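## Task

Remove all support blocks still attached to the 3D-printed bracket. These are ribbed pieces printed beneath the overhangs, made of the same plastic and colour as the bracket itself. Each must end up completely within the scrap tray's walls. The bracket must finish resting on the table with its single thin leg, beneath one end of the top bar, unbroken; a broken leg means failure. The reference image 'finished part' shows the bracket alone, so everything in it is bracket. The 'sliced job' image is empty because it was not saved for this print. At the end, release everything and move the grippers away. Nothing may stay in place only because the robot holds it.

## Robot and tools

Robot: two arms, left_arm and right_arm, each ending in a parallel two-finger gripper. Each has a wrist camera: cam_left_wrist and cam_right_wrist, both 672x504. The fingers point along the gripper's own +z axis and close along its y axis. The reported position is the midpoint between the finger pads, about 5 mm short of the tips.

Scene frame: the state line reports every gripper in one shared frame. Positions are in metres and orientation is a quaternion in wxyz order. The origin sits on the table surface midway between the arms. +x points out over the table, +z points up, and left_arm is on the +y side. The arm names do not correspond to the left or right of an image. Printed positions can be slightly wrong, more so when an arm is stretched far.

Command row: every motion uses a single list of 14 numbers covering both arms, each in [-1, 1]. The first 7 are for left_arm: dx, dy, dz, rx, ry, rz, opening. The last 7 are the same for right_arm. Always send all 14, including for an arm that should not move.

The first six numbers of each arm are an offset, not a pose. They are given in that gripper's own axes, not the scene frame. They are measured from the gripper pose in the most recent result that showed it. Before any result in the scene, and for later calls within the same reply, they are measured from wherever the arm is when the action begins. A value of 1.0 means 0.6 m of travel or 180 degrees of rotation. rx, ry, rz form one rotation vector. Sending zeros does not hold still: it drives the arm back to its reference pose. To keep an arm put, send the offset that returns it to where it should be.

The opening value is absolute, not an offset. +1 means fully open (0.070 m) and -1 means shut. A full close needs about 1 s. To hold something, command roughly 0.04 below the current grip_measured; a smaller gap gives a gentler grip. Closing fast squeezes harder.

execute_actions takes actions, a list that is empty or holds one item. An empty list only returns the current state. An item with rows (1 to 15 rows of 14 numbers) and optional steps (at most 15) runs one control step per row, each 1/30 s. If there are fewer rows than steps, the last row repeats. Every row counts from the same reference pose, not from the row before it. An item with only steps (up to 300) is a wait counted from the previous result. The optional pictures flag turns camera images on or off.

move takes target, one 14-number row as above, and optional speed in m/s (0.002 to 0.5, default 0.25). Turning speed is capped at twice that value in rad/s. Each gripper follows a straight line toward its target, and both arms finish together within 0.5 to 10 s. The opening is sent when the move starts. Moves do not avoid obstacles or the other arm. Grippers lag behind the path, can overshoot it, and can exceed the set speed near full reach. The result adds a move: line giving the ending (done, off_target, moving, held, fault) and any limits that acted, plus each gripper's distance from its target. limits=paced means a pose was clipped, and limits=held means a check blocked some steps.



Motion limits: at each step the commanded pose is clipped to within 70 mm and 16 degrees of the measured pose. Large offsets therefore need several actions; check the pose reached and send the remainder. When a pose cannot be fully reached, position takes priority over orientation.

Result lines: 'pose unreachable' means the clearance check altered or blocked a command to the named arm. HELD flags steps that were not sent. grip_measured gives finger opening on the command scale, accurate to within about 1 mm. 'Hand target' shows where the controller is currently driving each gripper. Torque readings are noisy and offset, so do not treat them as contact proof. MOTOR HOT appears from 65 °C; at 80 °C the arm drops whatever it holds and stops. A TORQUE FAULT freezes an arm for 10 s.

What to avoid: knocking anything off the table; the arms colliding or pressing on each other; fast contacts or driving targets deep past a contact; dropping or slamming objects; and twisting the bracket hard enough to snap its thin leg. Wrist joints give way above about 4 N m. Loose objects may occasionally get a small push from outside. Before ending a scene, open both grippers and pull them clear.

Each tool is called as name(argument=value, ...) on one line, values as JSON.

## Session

show_instructions()

execute_actions(actions=[])

Reference images for this scene: finished part, sliced job.

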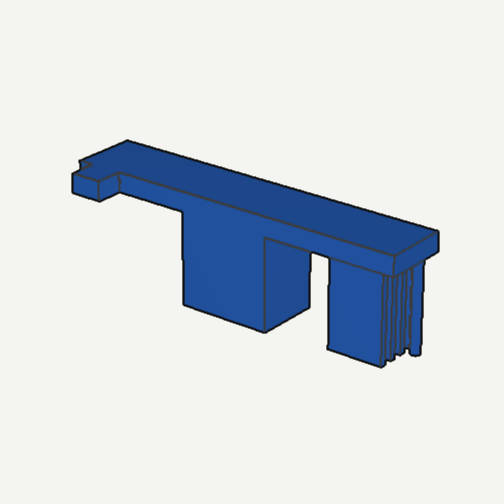

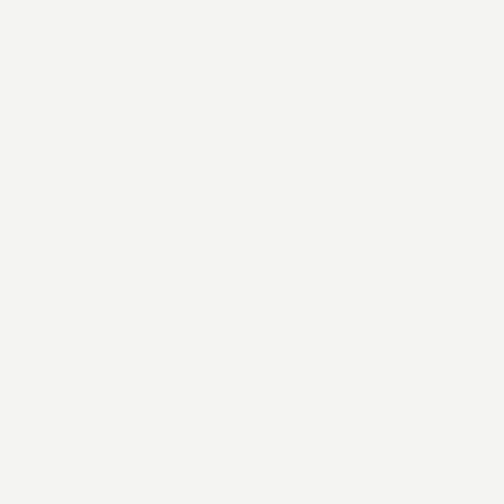

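Scene clock: 0.00 s of 8100.00 s.
left_arm: end_effector_position=(+0.4047, -0.1203, +0.1924) grip_measured=+1.00 end_effector_quat_wxyz=(+0.254, +0.193, +0.886, -0.338) | right_arm: end_effector_position=(+0.3713, -0.5891, +0.2148) grip_measured=+1.00 end_effector_quat_wxyz=(+0.383, +0.458, +0.756, +0.271)
Joint positions: left_arm=[-0.466  2.252 -2.145 -0.53   0.817  0.008  0.07 ] | right_arm=[-1.039  1.824 -1.459  1.027  0.907 -0.302  0.07 ]
Joint torques (N m, as the arm reports them, + toward a larger angle): no reading
Motor temperatures (°C, as the motors report them): left_arm=[26 26 27 31 28 27] | right_arm=[26 30 28 26 28 29]
Hand target (left_arm): +0.405, -0.120, +0.192; +0.254, +0.193, +0.886, -0.338
Hand target (right_arm): +0.371, -0.589, +0.215; +0.383, +0.458, +0.756, +0.271

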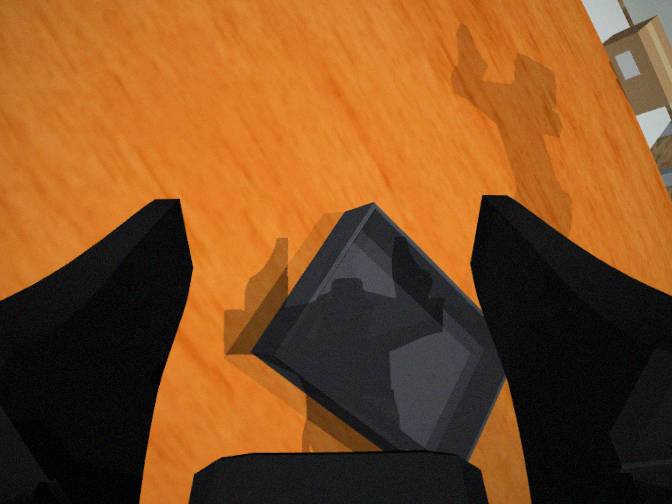

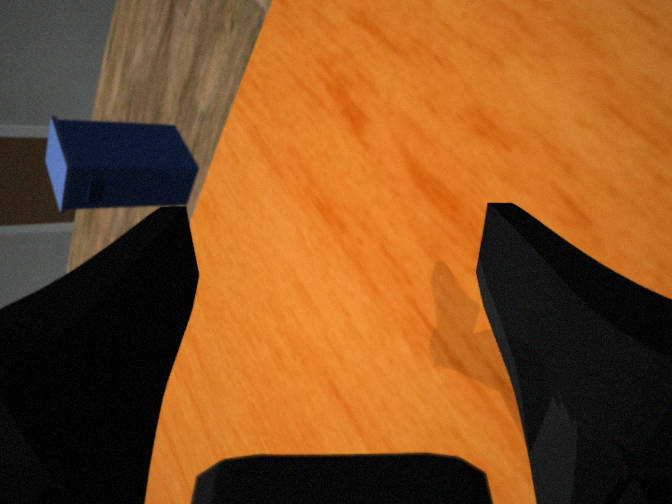

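move(target=[0.22,0.12,-0.45,-0.249,-0.016,-0.054,1,0.72,0.297,-0.125,0.082,0.093,-0.349,1], speed=0.3)

Scene clock: 3.80 s of 8100.00 s.
left_arm: end_effector_position=(+0.2479, +0.1413, +0.2505) grip_measured=+1.00 end_effector_quat_wxyz=(+0.299, -0.004, +0.954, +0.004) | right_arm: end_effector_position=(+0.2696, -0.1259, +0.2574) grip_measured=+1.00 end_effector_quat_wxyz=(+0.298, +0.003, +0.954, +0.018)
Joint positions: left_arm=[-0.653  1.362 -1.288  0.475  1.193 -0.922  0.07 ] | right_arm=[ 0.664  1.494 -1.447 -0.441  1.183  0.909  0.07 ]
Joint torques (N m, as the arm reports them, + toward a larger angle): left_arm=[ 0.09 -2.61 -3.52  0.16 -0.61  0.31] | right_arm=[ 0.22 -6.21 -4.89 -0.23 -0.34  0.02]
Motor temperatures (°C, as the motors report them): left_arm=[26 26 27 31 28 27] | right_arm=[26 30 28 26 28 29]
Hand target (left_arm): +0.248, +0.141, +0.251; +0.299, -0.003, +0.954, +0.004
Hand target (right_arm): +0.270, -0.126, +0.258; +0.299, +0.003, +0.954, +0.018
Off the commanded pose (left_arm): 0.004 m, 1 deg.
Off the commanded pose (right_arm): 0.008 m, 2 deg.
move: off_target (left_arm, right_arm)

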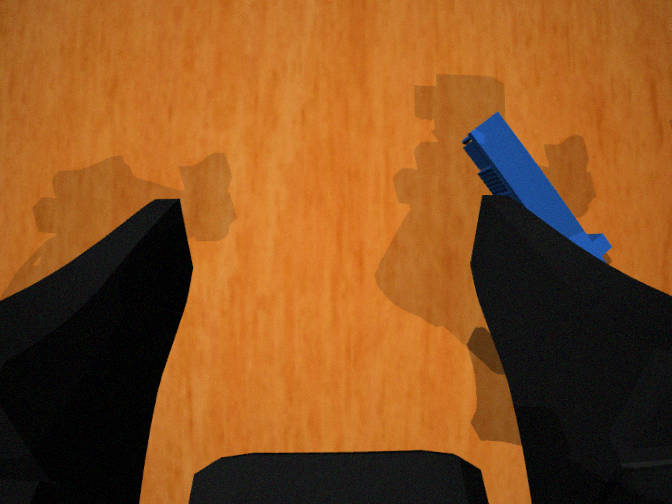

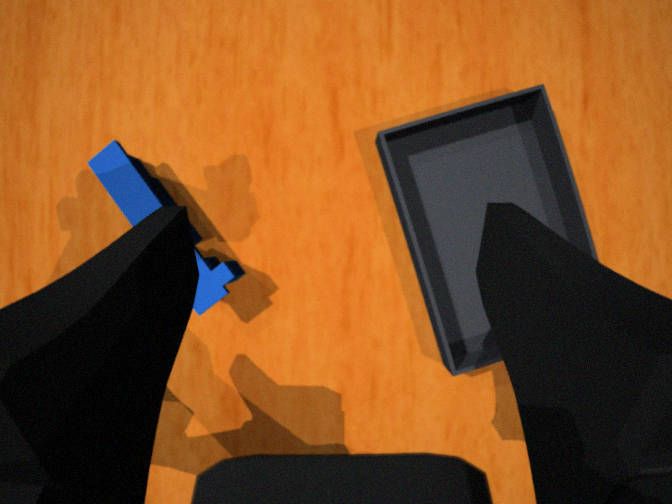

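move(target=[0.127,0.03,0.155,0.326,-0.168,0.25,1,0.16,0.2,0.262,-0.051,0.19,-0.2,1], speed=0.3)

Scene clock: 9.37 s of 8100.00 s.
left_arm: end_effector_position=(+0.2362, +0.1530, +0.1326) grip_measured=+1.00 end_effector_quat_wxyz=(+0.370, +0.476, +0.724, -0.336) | right_arm: end_effector_position=(+0.2796, -0.0006, +0.0754) grip_measured=+1.00 end_effector_quat_wxyz=(+0.043, -0.314, +0.948, +0.023)
Joint positions: left_arm=[ 0.311  1.551 -0.673 -1.254  1.133  2.104  0.07 ] | right_arm=[ 0.642  2.149 -1.806  0.001  1.217  0.161  0.07 ]
Joint torques (N m, as the arm reports them, + toward a larger angle): left_arm=[ 0.58 -3.39 -3.37 -0.52  0.76 -0.01] | right_arm=[  0.85 -11.55  -4.3    0.02   0.05   0.29]
Motor temperatures (°C, as the motors report them): left_arm=[26 26 27 31 28 27] | right_arm=[26 30 29 26 28 29]
Hand target (left_arm): +0.236, +0.153, +0.133; +0.370, +0.475, +0.724, -0.337
Hand target (right_arm): +0.280, -0.001, +0.075; +0.043, -0.314, +0.948, +0.023
Off the commanded pose (left_arm): 0.007 m, 13 deg.
Off the commanded pose (right_arm): 0.003 m, 6 deg.
joint sent to its limit (left arm) — the command would take joint 6 (wrist roll) past its upper limit, so that joint was sent only as far as its limit.
joint sent to its limit (right arm) — the command would take joint 5 (wrist pitch) past its upper limit, so that joint was sent only as far as its limit.
move: off_target (left_arm, right_arm); limits=paced

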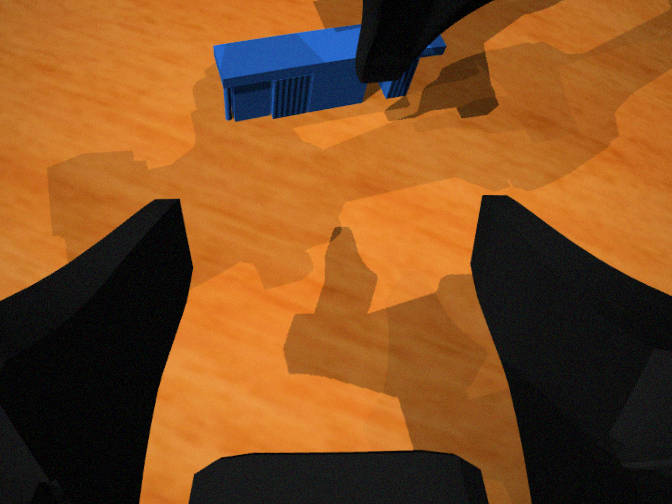

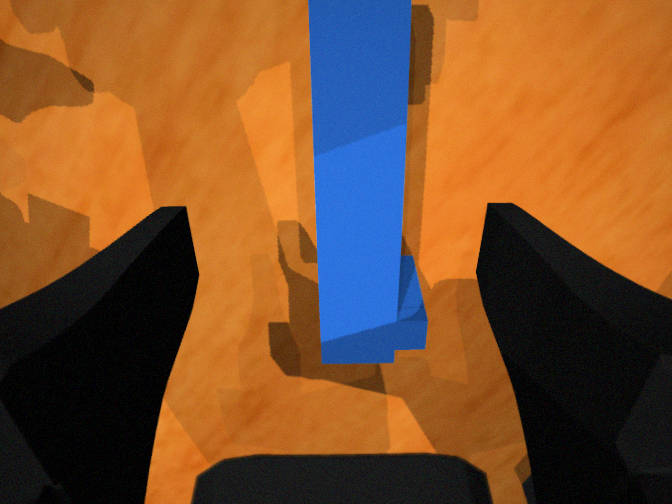

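move(target=[0,0,0,0,0,0,1,0.004,-0.01,0.065,0.005,0.025,0,0.3], speed=0.1)

zoom_image(camera="cam_left_wrist", region=[190,0,490,160])

Scene clock: 10.97 s of 8100.00 s.
left_arm: end_effector_position=(+0.2362, +0.1530, +0.1326) grip_measured=+1.00 end_effector_quat_wxyz=(+0.370, +0.475, +0.724, -0.337) | right_arm: end_effector_position=(+0.2837, -0.0048, +0.0351) grip_measured=+0.30 end_effector_quat_wxyz=(+0.010, -0.314, +0.949, +0.003)
Joint positions: left_arm=[ 0.312  1.551 -0.673 -1.254  1.134  2.104  0.07 ] | right_arm=[ 0.631  2.252 -1.831 -0.003  1.217  0.151  0.045]
Joint torques (N m, as the arm reports them, + toward a larger angle): left_arm=[-0.3  -3.66 -2.45 -0.5   0.49  0.04] | right_arm=[  0.57 -12.1   -6.4    0.06   0.07  -0.09]
Motor temperatures (°C, as the motors report them): left_arm=[26 26 27 31 28 27] | right_arm=[26 30 29 26 28 29]
Hand target (left_arm): +0.236, +0.153, +0.133; +0.370, +0.476, +0.724, -0.336
Hand target (right_arm): +0.284, -0.005, +0.036; +0.010, -0.314, +0.949, +0.004
Off the commanded pose (left_arm): 0.000 m, 0 deg.
Off the commanded pose (right_arm): 0.001 m, 0 deg.
joint sent to its limit (right arm) — the command would take joint 5 (wrist pitch) past its upper limit, so that joint was sent only as far as its limit.
move: done

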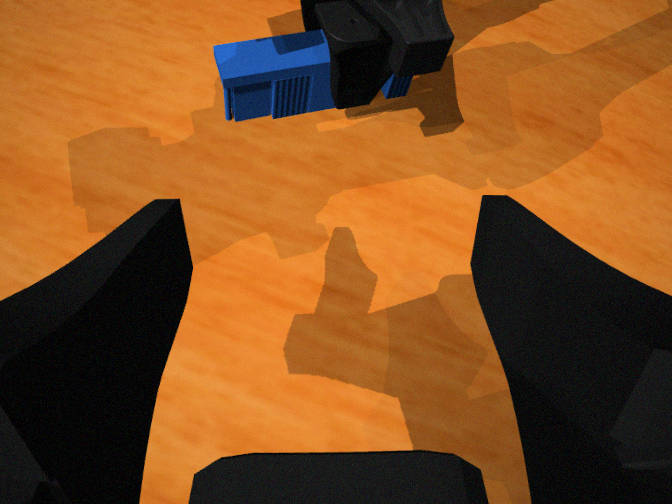

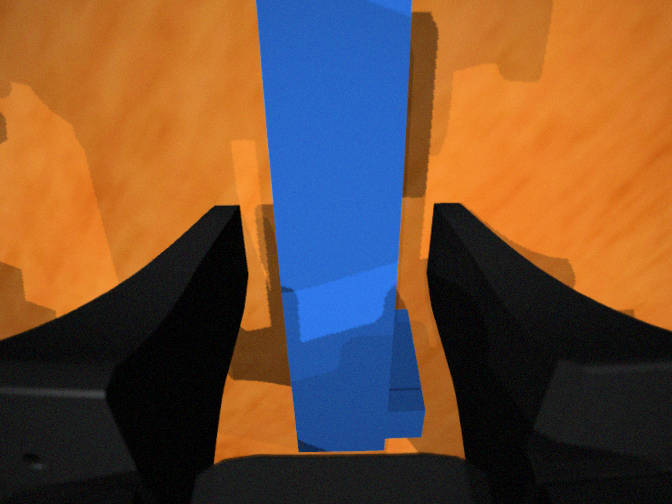

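Region (190, 0, 490, 160) of cam_left_wrist's 672x504 image, scaled by 1.680, with more detail than that image has; it fills the top 269 rows of this view, and the rest is white.

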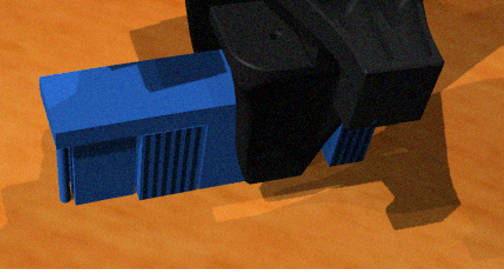

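move(target=[0,0,0,-0.231,0.06,-0.16,-1,0,0,0,0,0,-0.008,-0.5], speed=0.3)

move(target=[0,0,0,0,-0.2,0,-1,0.04,0,-0.12,0,-0.07,0,-0.5], speed=0.2)

Scene clock: 15.77 s of 8100.00 s.
left_arm: end_effector_position=(+0.2385, +0.1567, +0.1303) grip_measured=-0.97 end_effector_quat_wxyz=(+0.349, +0.153, +0.921, -0.083) | right_arm: end_effector_position=(+0.2838, -0.0046, +0.0354) grip_measured=-0.29 end_effector_quat_wxyz=(+0.010, -0.326, +0.945, +0.004)
Joint positions: left_arm=[-0.43   1.211 -0.602  0.406  0.351 -0.605  0.001] | right_arm=[ 0.631  2.251 -1.831 -0.003  1.217  0.126  0.025]
Joint torques (N m, as the arm reports them, + toward a larger angle): left_arm=[-0.24 -1.35 -3.77  0.21 -0.49 -0.18] | right_arm=[ 1.58 -4.57 -2.15  0.12 -0.02 -0.09]
Motor temperatures (°C, as the motors report them): left_arm=[26 26 27 31 28 27] | right_arm=[26 30 29 26 28 29]
Hand target (left_arm): +0.238, +0.157, +0.130; +0.349, +0.153, +0.921, -0.083
Hand target (right_arm): +0.284, -0.005, +0.035; +0.010, -0.326, +0.945, +0.003
Off the commanded pose (left_arm): 0.005 m, 1 deg.
Off the commanded pose (right_arm): 0.000 m, 0 deg.
joint sent to its limit (right arm) — the command would take joint 5 (wrist pitch) past its upper limit, so that joint was sent only as far as its limit.
move: off_target (left_arm)

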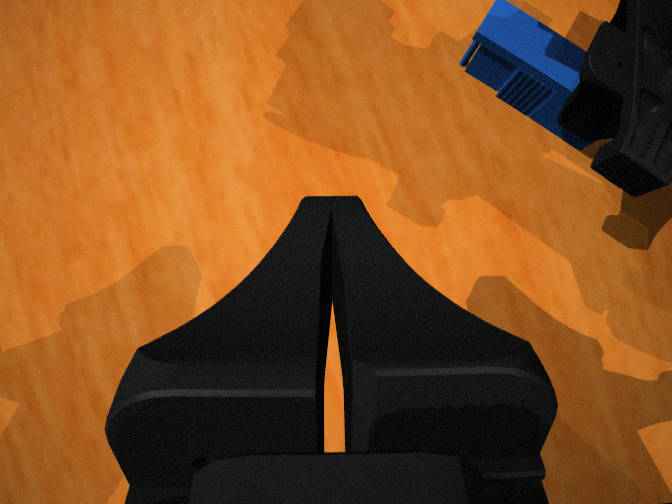

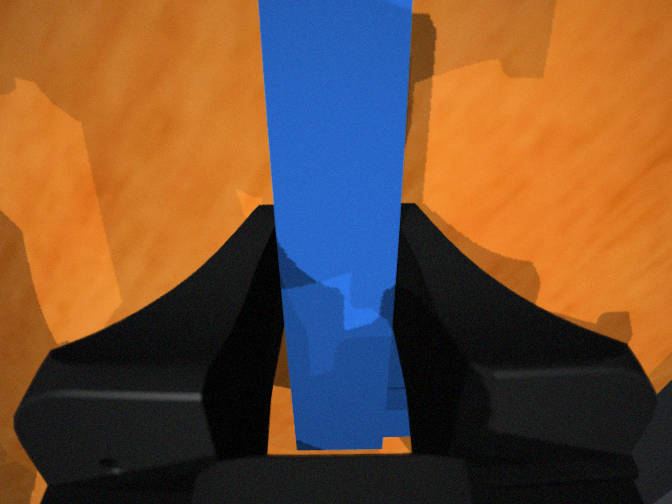

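Scene clock: 18.53 s of 8100.00 s.
left_arm: end_effector_position=(+0.2383, +0.1544, +0.1299) grip_measured=-0.97 end_effector_quat_wxyz=(+0.616, +0.121, +0.768, -0.128) | right_arm: end_effector_position=(+0.2640, -0.0196, +0.1078) grip_measured=-0.29 end_effector_quat_wxyz=(+0.114, -0.324, +0.938, +0.039)
Joint positions: left_arm=[-0.663  1.454 -0.111 -0.532 -1.084  0.113  0.001] | right_arm=[ 0.656  1.921 -1.54  -0.041  1.038  0.166  0.025]
Joint torques (N m, as the arm reports them, + toward a larger angle): left_arm=[ 0.4  -1.68 -3.27  0.15 -1.11  0.23] | right_arm=[ 1.33 -7.83 -6.84  0.13 -0.02  0.  ]
Motor temperatures (°C, as the motors report them): left_arm=[26 26 27 31 28 27] | right_arm=[26 30 29 26 28 29]
Hand target (left_arm): +0.239, +0.154, +0.130; +0.616, +0.120, +0.768, -0.128
Hand target (right_arm): +0.264, -0.020, +0.108; +0.114, -0.324, +0.938, +0.040
Off the commanded pose (left_arm): 0.002 m, 0 deg.
Off the commanded pose (right_arm): 0.001 m, 0 deg.
move: done; limits=paced

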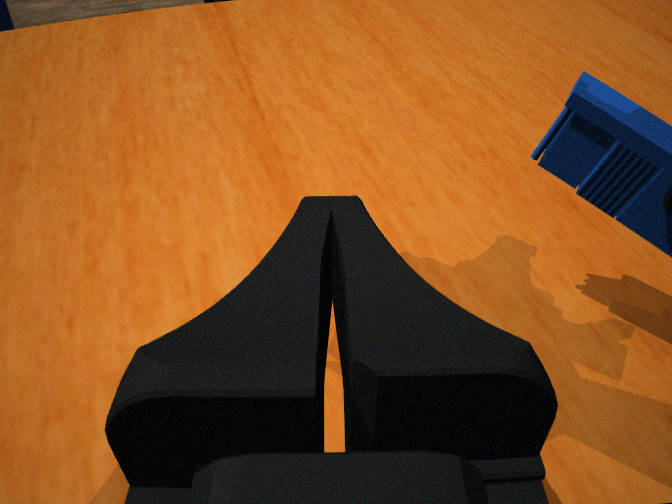

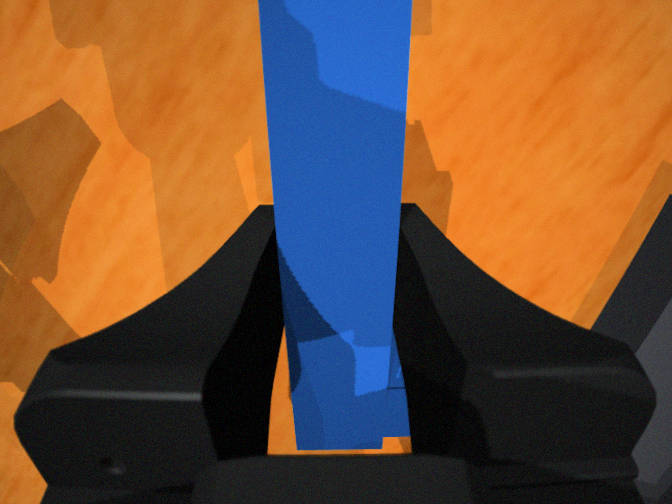

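move(target=[0.032,-0.423,0.225,0.28,0.048,0.094,-1,0.172,-0.265,-0.028,-0.095,0.055,0.129,-0.5], speed=0.2)

Scene clock: 22.83 s of 8100.00 s.
left_arm: end_effector_position=(+0.2743, -0.1287, +0.0998) grip_measured=-0.97 end_effector_quat_wxyz=(+0.465, +0.488, +0.656, -0.339) | right_arm: end_effector_position=(+0.2820, -0.2116, +0.1008) grip_measured=-0.29 end_effector_quat_wxyz=(-0.014, -0.143, +0.976, +0.163)
Joint positions: left_arm=[-0.594  2.057 -1.086  0.818 -0.669 -0.504  0.001] | right_arm=[-0.02   1.797 -1.303  0.35   1.217 -0.284  0.025]
Joint torques (N m, as the arm reports them, + toward a larger angle): left_arm=[ 0.54 -7.33 -3.49 -0.49 -0.7   0.28] | right_arm=[ 1.91 -8.55 -4.31  0.49  0.21  0.28]
Motor temperatures (°C, as the motors report them): left_arm=[26 26 27 31 28 27] | right_arm=[26 31 29 26 28 29]
Hand target (left_arm): +0.275, -0.128, +0.100; +0.466, +0.488, +0.656, -0.338
Hand target (right_arm): +0.282, -0.211, +0.101; -0.014, -0.143, +0.976, +0.163
Off the commanded pose (left_arm): 0.006 m, 1 deg.
Off the commanded pose (right_arm): 0.003 m, 2 deg.
joint sent to its limit (right arm) — the command would take joint 5 (wrist pitch) past its upper limit, so that joint was sent only as far as its limit.
move: off_target (left_arm)

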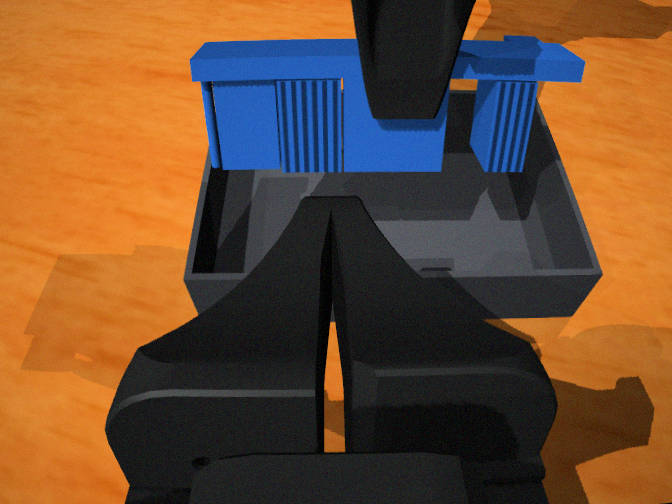

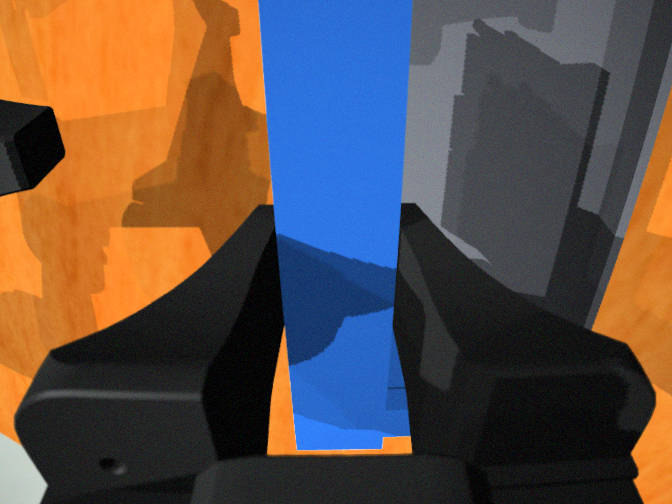

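move(target=[0.006,0,0.075,0,0,0,-1,0.012,-0.017,0,0,0,0,-0.5], speed=0.06)

Scene clock: 24.57 s of 8100.00 s.
left_arm: end_effector_position=(+0.2868, -0.1686, +0.0817) grip_measured=-0.97 end_effector_quat_wxyz=(+0.466, +0.488, +0.656, -0.338) | right_arm: end_effector_position=(+0.2779, -0.2232, +0.0973) grip_measured=-0.29 end_effector_quat_wxyz=(-0.014, -0.143, +0.976, +0.163)
Joint positions: left_arm=[-0.647  2.195 -1.263  0.783 -0.617 -0.509  0.001] | right_arm=[-0.052  1.782 -1.268  0.349  1.208 -0.32   0.025]
Joint torques (N m, as the arm reports them, + toward a larger angle): left_arm=[ 0.31 -8.71 -3.37 -0.36 -0.85 -0.15] | right_arm=[ 0.73 -8.17 -4.53  0.38  0.    0.01]
Motor temperatures (°C, as the motors report them): left_arm=[26 26 27 31 28 27] | right_arm=[26 31 29 26 28 29]
Hand target (left_arm): +0.287, -0.168, +0.082; +0.466, +0.488, +0.656, -0.338
Hand target (right_arm): +0.278, -0.223, +0.097; -0.014, -0.143, +0.976, +0.163
Off the commanded pose (left_arm): 0.001 m, 0 deg.
Off the commanded pose (right_arm): 0.000 m, 0 deg.
move: done

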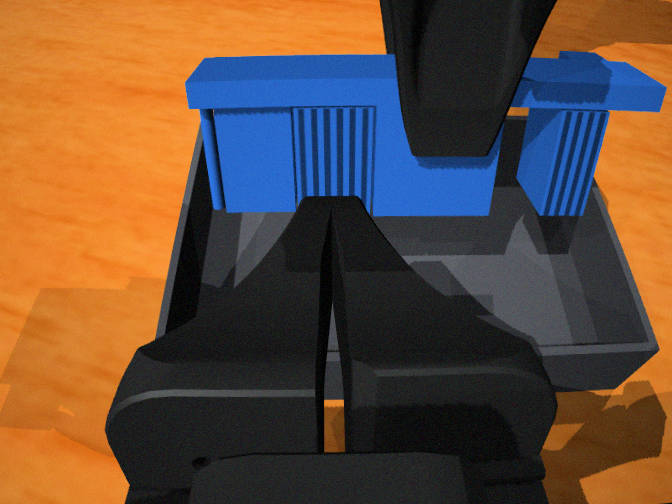

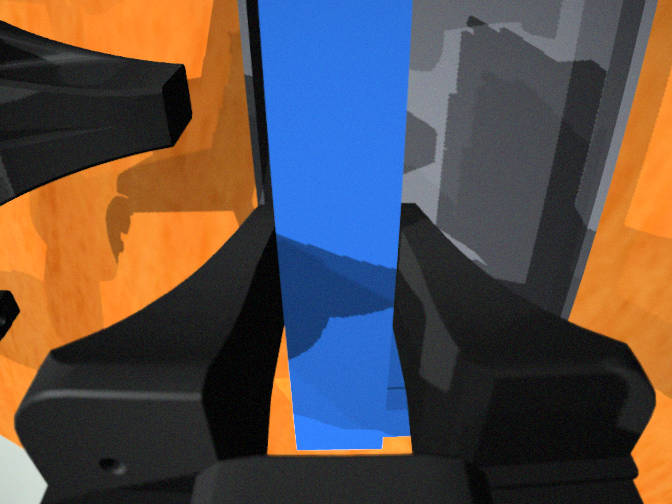

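Gap about 24 mm.

move(target=[0,-0.002,0.03,0,0,0,-1,0,0,0,0,0,0,-0.5], speed=0.03)

move(target=[0,0,0.017,0,0,0,-1,0,0,0,0,0,0,-0.5], speed=0.006)

Scene clock: 26.03 s of 8100.00 s.
left_arm: end_effector_position=(+0.2908, -0.1854, +0.0757) grip_measured=-0.97 end_effector_quat_wxyz=(+0.466, +0.488, +0.656, -0.338) | right_arm: end_effector_position=(+0.2779, -0.2232, +0.0973) grip_measured=-0.29 end_effector_quat_wxyz=(-0.014, -0.143, +0.976, +0.163)
Joint positions: left_arm=[-0.669  2.248 -1.342  0.777 -0.588 -0.523  0.001] | right_arm=[-0.052  1.782 -1.268  0.349  1.208 -0.32   0.025]
Joint torques (N m, as the arm reports them, + toward a larger angle): left_arm=[ 0.01 -8.57 -3.91 -0.43 -0.78 -0.12] | right_arm=[ 1.23 -8.05 -5.12  0.42  0.02  0.08]
Motor temperatures (°C, as the motors report them): left_arm=[26 26 27 31 28 27] | right_arm=[26 31 29 26 28 29]
Hand target (left_arm): +0.291, -0.185, +0.076; +0.466, +0.488, +0.656, -0.338
Hand target (right_arm): +0.278, -0.223, +0.097; -0.014, -0.143, +0.976, +0.163
Off the commanded pose (left_arm): 0.000 m, 0 deg.
Off the commanded pose (right_arm): 0.000 m, 0 deg.
move: done

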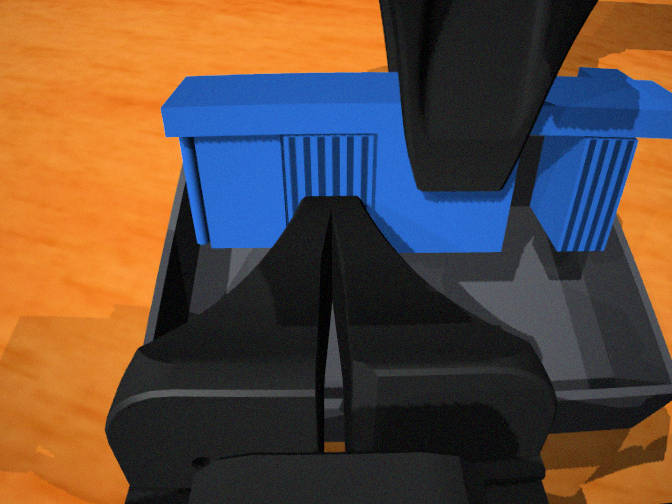

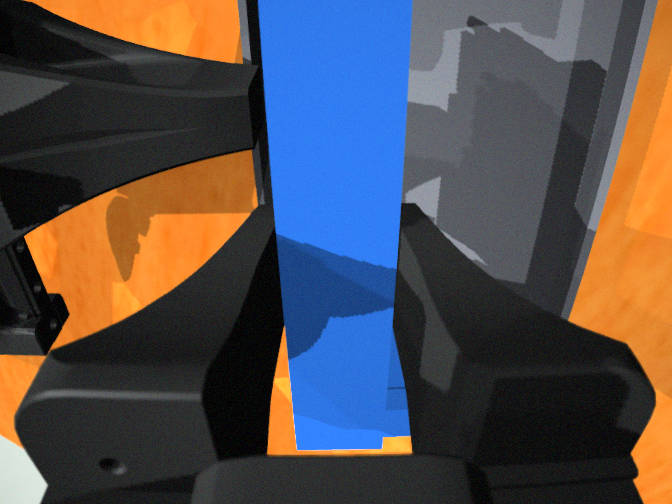

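Scene clock: 27.97 s of 8100.00 s.
left_arm: end_effector_position=(+0.2943, -0.1940, +0.0721) grip_measured=-0.97 end_effector_quat_wxyz=(+0.466, +0.488, +0.657, -0.337) | right_arm: end_effector_position=(+0.2782, -0.2243, +0.0972) grip_measured=-0.27 end_effector_quat_wxyz=(-0.014, -0.142, +0.976, +0.162)
Joint positions: left_arm=[-0.678  2.279 -1.39   0.781 -0.57  -0.535  0.001] | right_arm=[-0.054  1.782 -1.268  0.347  1.207 -0.32   0.025]
Joint torques (N m, as the arm reports them, + toward a larger angle): left_arm=[-2.66 -7.05 -6.21 -0.23 -1.02 -0.18] | right_arm=[ 6.52 -8.05 -5.12  2.82  1.01 -0.28]
Motor temperatures (°C, as the motors report them): left_arm=[26 27 27 31 28 27] | right_arm=[26 31 29 26 28 29]
Hand target (left_arm): +0.294, -0.195, +0.072; +0.466, +0.488, +0.656, -0.338
Hand target (right_arm): +0.278, -0.223, +0.097; -0.014, -0.143, +0.976, +0.163
Off the commanded pose (left_arm): 0.001 m, 0 deg.
Off the commanded pose (right_arm): 0.001 m, 0 deg.
move: done

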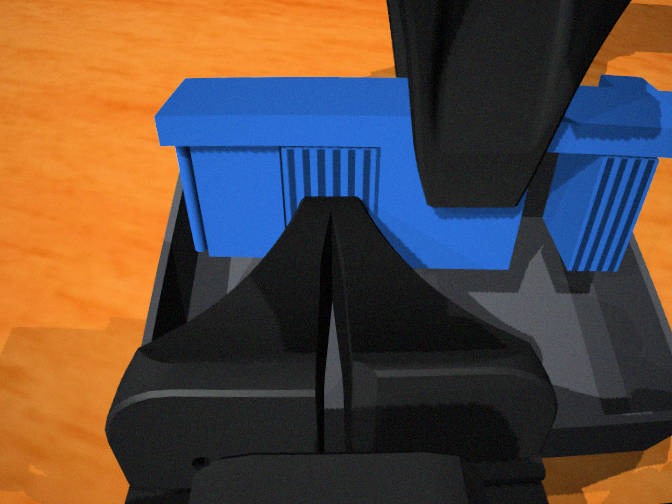

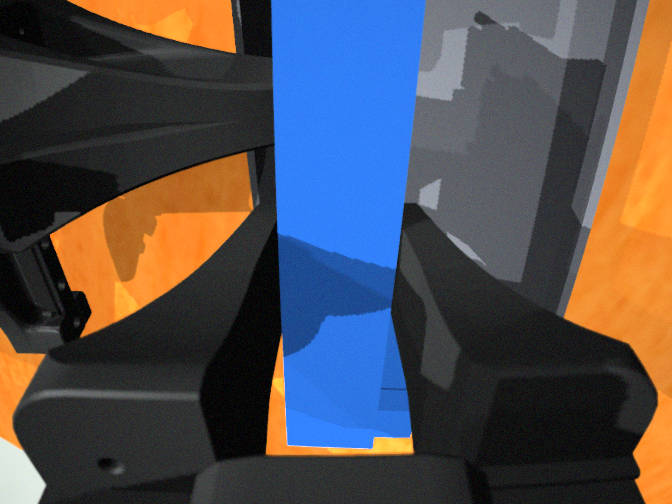

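Push lower for more leverage.

move(target=[0,0,-0.01,0,0,0,-1,0,0,0,0,0,0,-0.5], speed=0.03)

move(target=[0.018,0,0,0,0,0,-1,0,0,0,0,0,0,-0.5], speed=0.03)

move(target=[0,0,0.015,0,0,0,-1,0,0,0,0,0,0,-0.5], speed=0.006)

Scene clock: 29.53 s of 8100.00 s.
left_arm: end_effector_position=(+0.2910, -0.1905, +0.0757) grip_measured=-0.97 end_effector_quat_wxyz=(+0.467, +0.489, +0.654, -0.340) | right_arm: end_effector_position=(+0.2777, -0.2220, +0.0975) grip_measured=-0.29 end_effector_quat_wxyz=(-0.014, -0.144, +0.976, +0.164)
Joint positions: left_arm=[-0.675  2.261 -1.364  0.779 -0.584 -0.528  0.001] | right_arm=[-0.05   1.782 -1.268  0.352  1.208 -0.321  0.025]
Joint torques (N m, as the arm reports them, + toward a larger angle): left_arm=[ 0.62 -9.05 -2.64 -0.44 -0.63  0.28] | right_arm=[ 0.15 -8.08 -5.08  0.32 -0.03  0.06]
Motor temperatures (°C, as the motors report them): left_arm=[26 27 27 31 29 27] | right_arm=[26 31 29 27 28 29]
Hand target (left_arm): +0.293, -0.189, +0.074; +0.465, +0.488, +0.657, -0.338
Hand target (right_arm): +0.278, -0.224, +0.097; -0.014, -0.142, +0.976, +0.162
Off the commanded pose (left_arm): 0.003 m, 0 deg.
Off the commanded pose (right_arm): 0.002 m, 0 deg.
move: done

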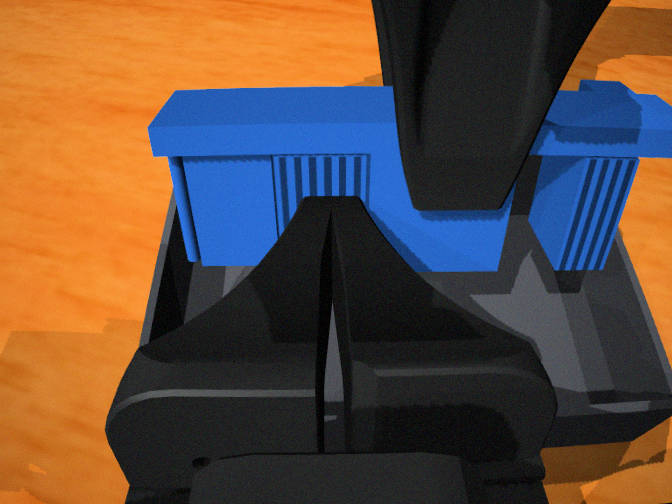

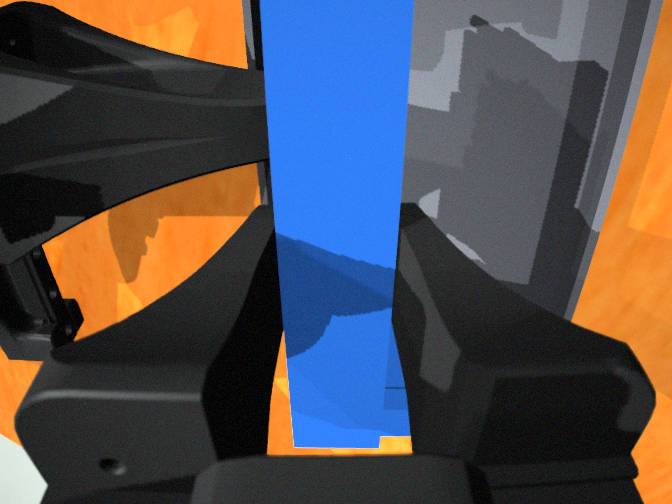

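Scene clock: 30.23 s of 8100.00 s.
left_arm: end_effector_position=(+0.2897, -0.1871, +0.0652) grip_measured=-0.97 end_effector_quat_wxyz=(+0.466, +0.489, +0.654, -0.340) | right_arm: end_effector_position=(+0.2778, -0.2220, +0.0975) grip_measured=-0.29 end_effector_quat_wxyz=(-0.014, -0.144, +0.976, +0.164)
Joint positions: left_arm=[-0.671  2.277 -1.342  0.747 -0.613 -0.486  0.001] | right_arm=[-0.05   1.782 -1.268  0.352  1.207 -0.321  0.025]
Joint torques (N m, as the arm reports them, + toward a larger angle): left_arm=[ 0.6  -8.43 -2.88 -0.34 -1.01  0.07] | right_arm=[ 0.13 -8.02 -5.09  0.31  0.17 -0.05]
Motor temperatures (°C, as the motors report them): left_arm=[26 27 27 31 29 27] | right_arm=[26 31 29 27 28 29]
Hand target (left_arm): +0.290, -0.187, +0.066; +0.466, +0.489, +0.654, -0.340
Hand target (right_arm): +0.278, -0.222, +0.097; -0.014, -0.144, +0.976, +0.164
Off the commanded pose (left_arm): 0.001 m, 0 deg.
Off the commanded pose (right_arm): 0.000 m, 0 deg.
move: done

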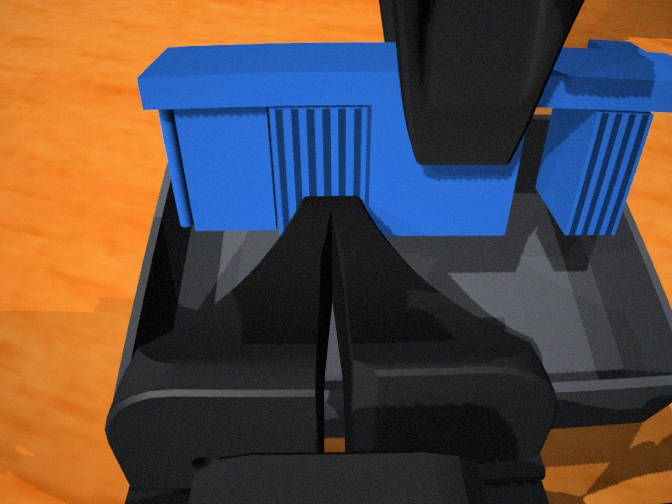

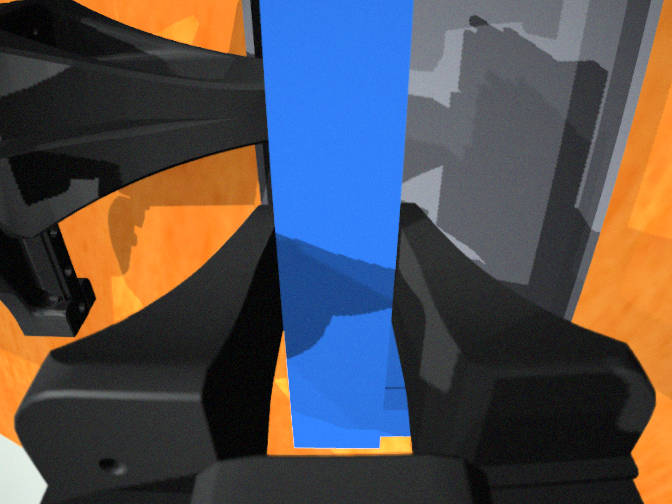

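Scene clock: 31.97 s of 8100.00 s.
left_arm: end_effector_position=(+0.2923, -0.1953, +0.0623) grip_measured=-0.97 end_effector_quat_wxyz=(+0.466, +0.489, +0.654, -0.340) | right_arm: end_effector_position=(+0.2778, -0.2219, +0.0975) grip_measured=-0.29 end_effector_quat_wxyz=(-0.014, -0.144, +0.976, +0.164)
Joint positions: left_arm=[-0.68   2.304 -1.386  0.75  -0.597 -0.497  0.001] | right_arm=[-0.05   1.782 -1.268  0.352  1.207 -0.321  0.025]
Joint torques (N m, as the arm reports them, + toward a larger angle): left_arm=[-0.21 -8.5  -4.33 -0.11 -0.71 -0.15] | right_arm=[ 0.23 -8.09 -5.1   0.3   0.   -0.17]
Motor temperatures (°C, as the motors report them): left_arm=[26 27 27 31 29 27] | right_arm=[26 31 29 27 28 29]
Hand target (left_arm): +0.292, -0.195, +0.062; +0.466, +0.489, +0.654, -0.340
Hand target (right_arm): +0.278, -0.222, +0.098; -0.014, -0.144, +0.976, +0.164
Off the commanded pose (left_arm): 0.000 m, 0 deg.
Off the commanded pose (right_arm): 0.000 m, 0 deg.
move: done

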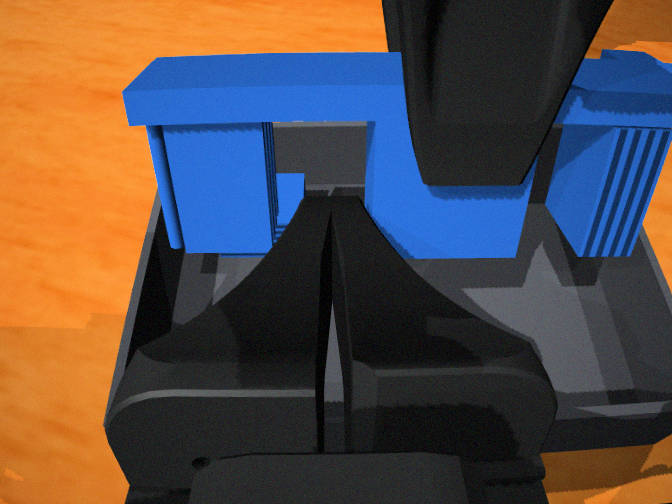

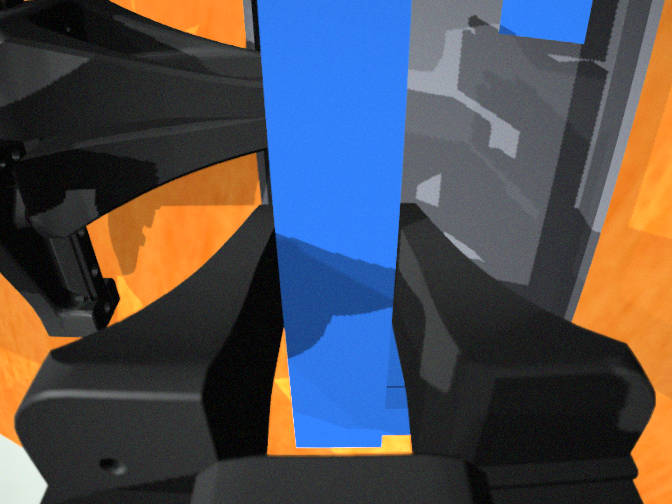

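Next block, about 64 mm over.

move(target=[0,0,-0.028,0,0,0,-1,0,0,0,0,0,0,-0.5], speed=0.05)

move(target=[0,-0.082,0,0,0,0,-1,-0.025,0,0,0,0,0,-0.5], speed=0.06)

move(target=[0,0,0.022,0,0,0,-1,0,0,0,0,0,0,-0.5], speed=0.007)

Scene clock: 33.70 s of 8100.00 s.
left_arm: end_effector_position=(+0.2875, -0.1799, +0.0678) grip_measured=-0.97 end_effector_quat_wxyz=(+0.466, +0.489, +0.654, -0.340) | right_arm: end_effector_position=(+0.2778, -0.2220, +0.0975) grip_measured=-0.29 end_effector_quat_wxyz=(-0.014, -0.144, +0.976, +0.164)
Joint positions: left_arm=[-0.663  2.254 -1.306  0.746 -0.626 -0.478  0.001] | right_arm=[-0.05   1.782 -1.268  0.352  1.207 -0.321  0.025]
Joint torques (N m, as the arm reports them, + toward a larger angle): left_arm=[ 0.22 -8.1  -3.42 -0.46 -1.    0.22] | right_arm=[ 0.42 -8.07 -5.1   0.31  0.   -0.16]
Motor temperatures (°C, as the motors report them): left_arm=[26 27 27 31 29 27] | right_arm=[26 31 29 27 28 29]
Hand target (left_arm): +0.288, -0.180, +0.068; +0.466, +0.489, +0.654, -0.340
Hand target (right_arm): +0.278, -0.222, +0.098; -0.014, -0.144, +0.976, +0.164
Off the commanded pose (left_arm): 0.000 m, 0 deg.
Off the commanded pose (right_arm): 0.000 m, 0 deg.
move: done

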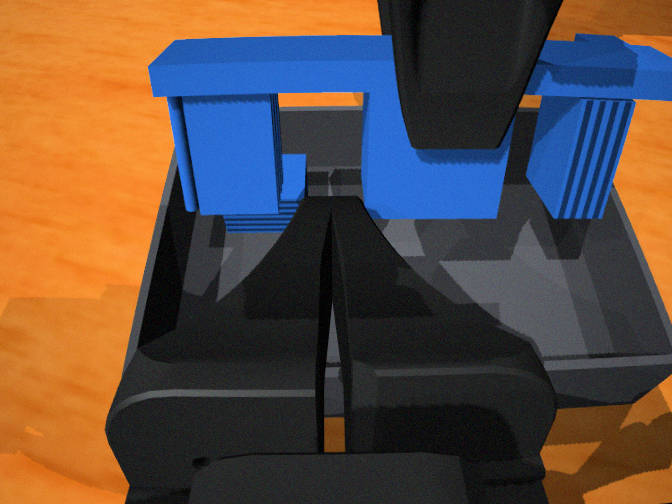

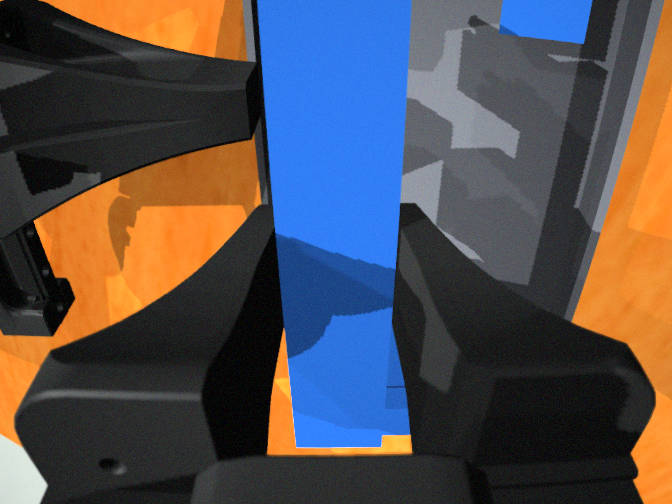

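Scene clock: 34.80 s of 8100.00 s.
left_arm: end_effector_position=(+0.2400, -0.1942, +0.0676) grip_measured=-0.97 end_effector_quat_wxyz=(+0.466, +0.490, +0.654, -0.340) | right_arm: end_effector_position=(+0.2921, -0.2176, +0.0975) grip_measured=-0.29 end_effector_quat_wxyz=(-0.011, -0.143, +0.976, +0.164)
Joint positions: left_arm=[-0.784  2.209 -1.209  0.527 -0.622 -0.32   0.001] | right_arm=[-0.041  1.827 -1.332  0.351  1.217 -0.306  0.025]
Joint torques (N m, as the arm reports them, + toward a larger angle): left_arm=[ 0.47 -8.18 -2.9  -0.06 -0.81 -0.1 ] | right_arm=[ 1.77 -6.85 -5.59  0.34  0.22  0.21]
Motor temperatures (°C, as the motors report them): left_arm=[26 27 27 31 29 27] | right_arm=[26 31 29 27 28 29]
Hand target (left_arm): +0.240, -0.194, +0.068; +0.466, +0.490, +0.654, -0.340
Hand target (right_arm): +0.292, -0.218, +0.097; -0.011, -0.143, +0.976, +0.164
Off the commanded pose (left_arm): 0.001 m, 0 deg.
Off the commanded pose (right_arm): 0.000 m, 0 deg.
joint sent to its limit (right arm) — the command would take joint 5 (wrist pitch) past its upper limit, so that joint was sent only as far as its limit.
move: done

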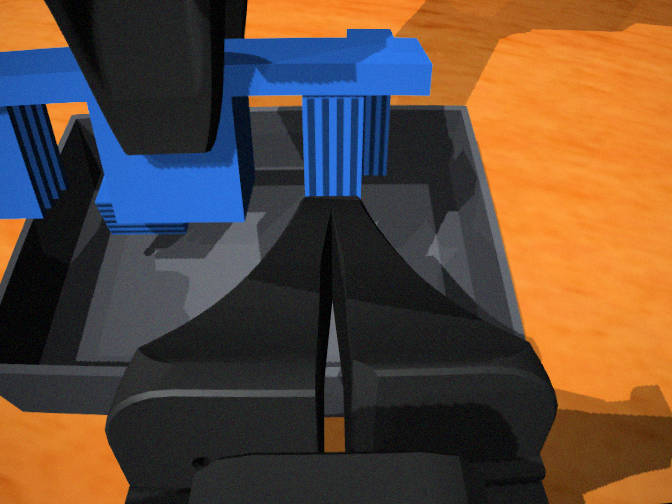

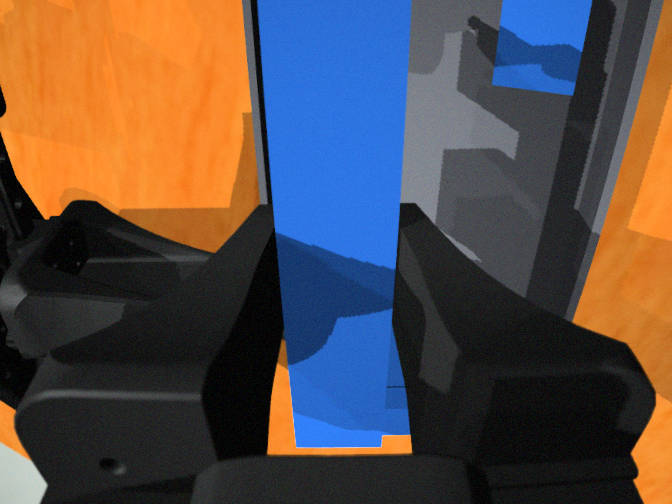

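Scene clock: 36.90 s of 8100.00 s.
left_arm: end_effector_position=(+0.2435, -0.2060, +0.0626) grip_measured=-0.97 end_effector_quat_wxyz=(+0.465, +0.490, +0.654, -0.339) | right_arm: end_effector_position=(+0.2927, -0.2183, +0.0974) grip_measured=-0.27 end_effector_quat_wxyz=(-0.010, -0.143, +0.976, +0.163)
Joint positions: left_arm=[-0.795  2.249 -1.269  0.526 -0.599 -0.329  0.001] | right_arm=[-0.043  1.827 -1.333  0.349  1.216 -0.307  0.026]
Joint torques (N m, as the arm reports them, + toward a larger angle): left_arm=[-0.09 -7.4  -6.44 -0.4  -1.07 -0.19] | right_arm=[ 5.31 -7.31 -4.76  2.74  1.35  0.37]
Motor temperatures (°C, as the motors report them): left_arm=[26 27 27 31 29 27] | right_arm=[26 31 29 27 28 29]
Hand target (left_arm): +0.244, -0.206, +0.063; +0.466, +0.490, +0.654, -0.340
Hand target (right_arm): +0.292, -0.218, +0.097; -0.011, -0.143, +0.976, +0.164
Off the commanded pose (left_arm): 0.001 m, 0 deg.
Off the commanded pose (right_arm): 0.001 m, 0 deg.
joint sent to its limit (right arm) — the command would take joint 5 (wrist pitch) past its upper limit, so that joint was sent only as far as its limit.
move: done

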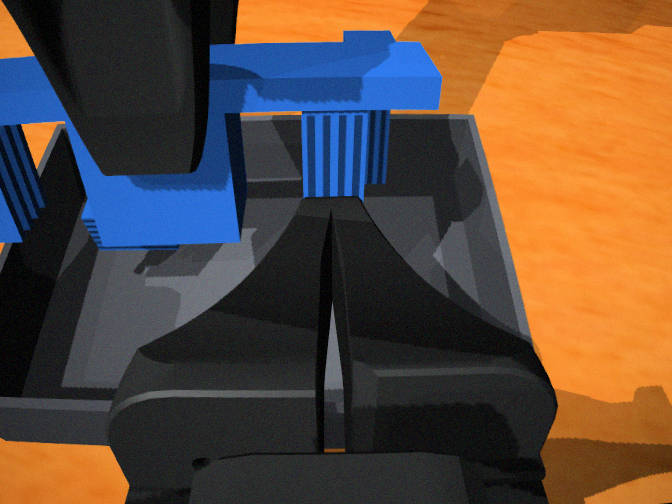

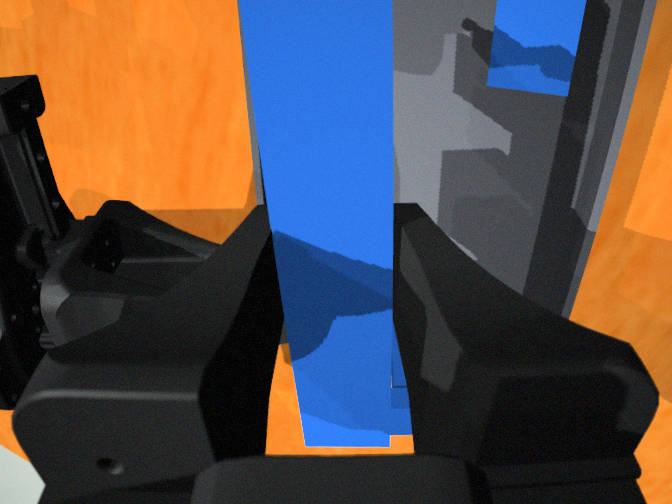

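move(target=[0,0,-0.016,0,0,0,-1,0,0,0,0,0,0,-0.5], speed=0.02)

Scene clock: 38.07 s of 8100.00 s.
left_arm: end_effector_position=(+0.2407, -0.1971, +0.0658) grip_measured=-0.97 end_effector_quat_wxyz=(+0.465, +0.490, +0.654, -0.340) | right_arm: end_effector_position=(+0.2924, -0.2183, +0.0974) grip_measured=-0.29 end_effector_quat_wxyz=(-0.011, -0.143, +0.976, +0.163)
Joint positions: left_arm=[-0.787  2.219 -1.224  0.526 -0.616 -0.322  0.001] | right_arm=[-0.043  1.827 -1.333  0.349  1.217 -0.306  0.025]
Joint torques (N m, as the arm reports them, + toward a larger angle): left_arm=[ 0.4  -8.33 -3.11 -0.3  -1.08  0.26] | right_arm=[ 0.24 -7.42 -4.5   0.32  0.28 -0.16]
Motor temperatures (°C, as the motors report them): left_arm=[26 27 27 31 29 27] | right_arm=[26 31 29 27 28 29]
Hand target (left_arm): +0.241, -0.197, +0.066; +0.465, +0.490, +0.654, -0.340
Hand target (right_arm): +0.293, -0.218, +0.097; -0.010, -0.143, +0.976, +0.163
Off the commanded pose (left_arm): 0.000 m, 0 deg.
Off the commanded pose (right_arm): 0.000 m, 0 deg.
move: done

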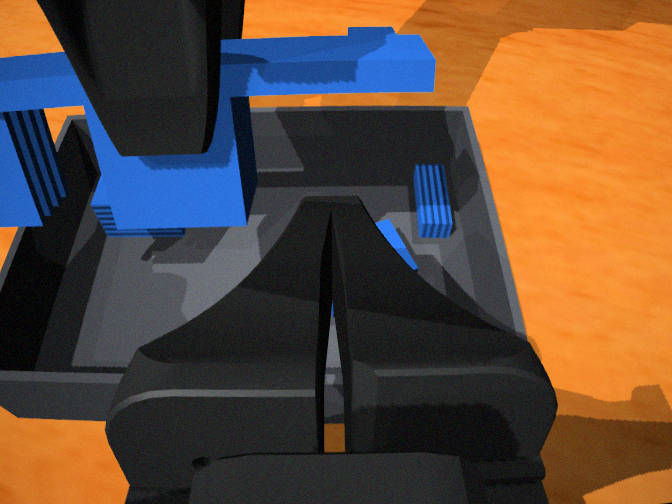

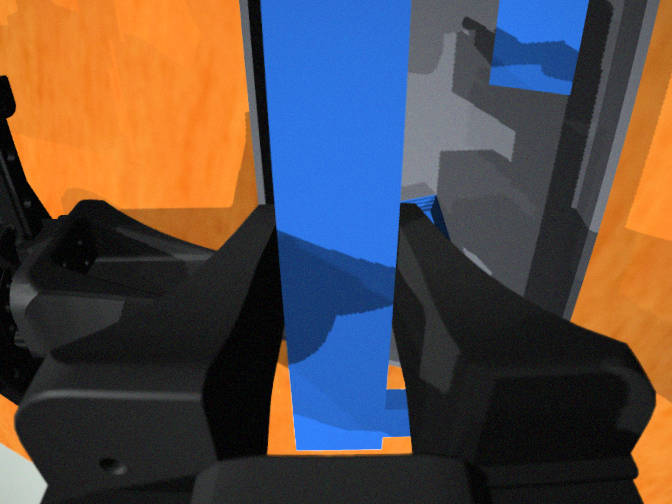

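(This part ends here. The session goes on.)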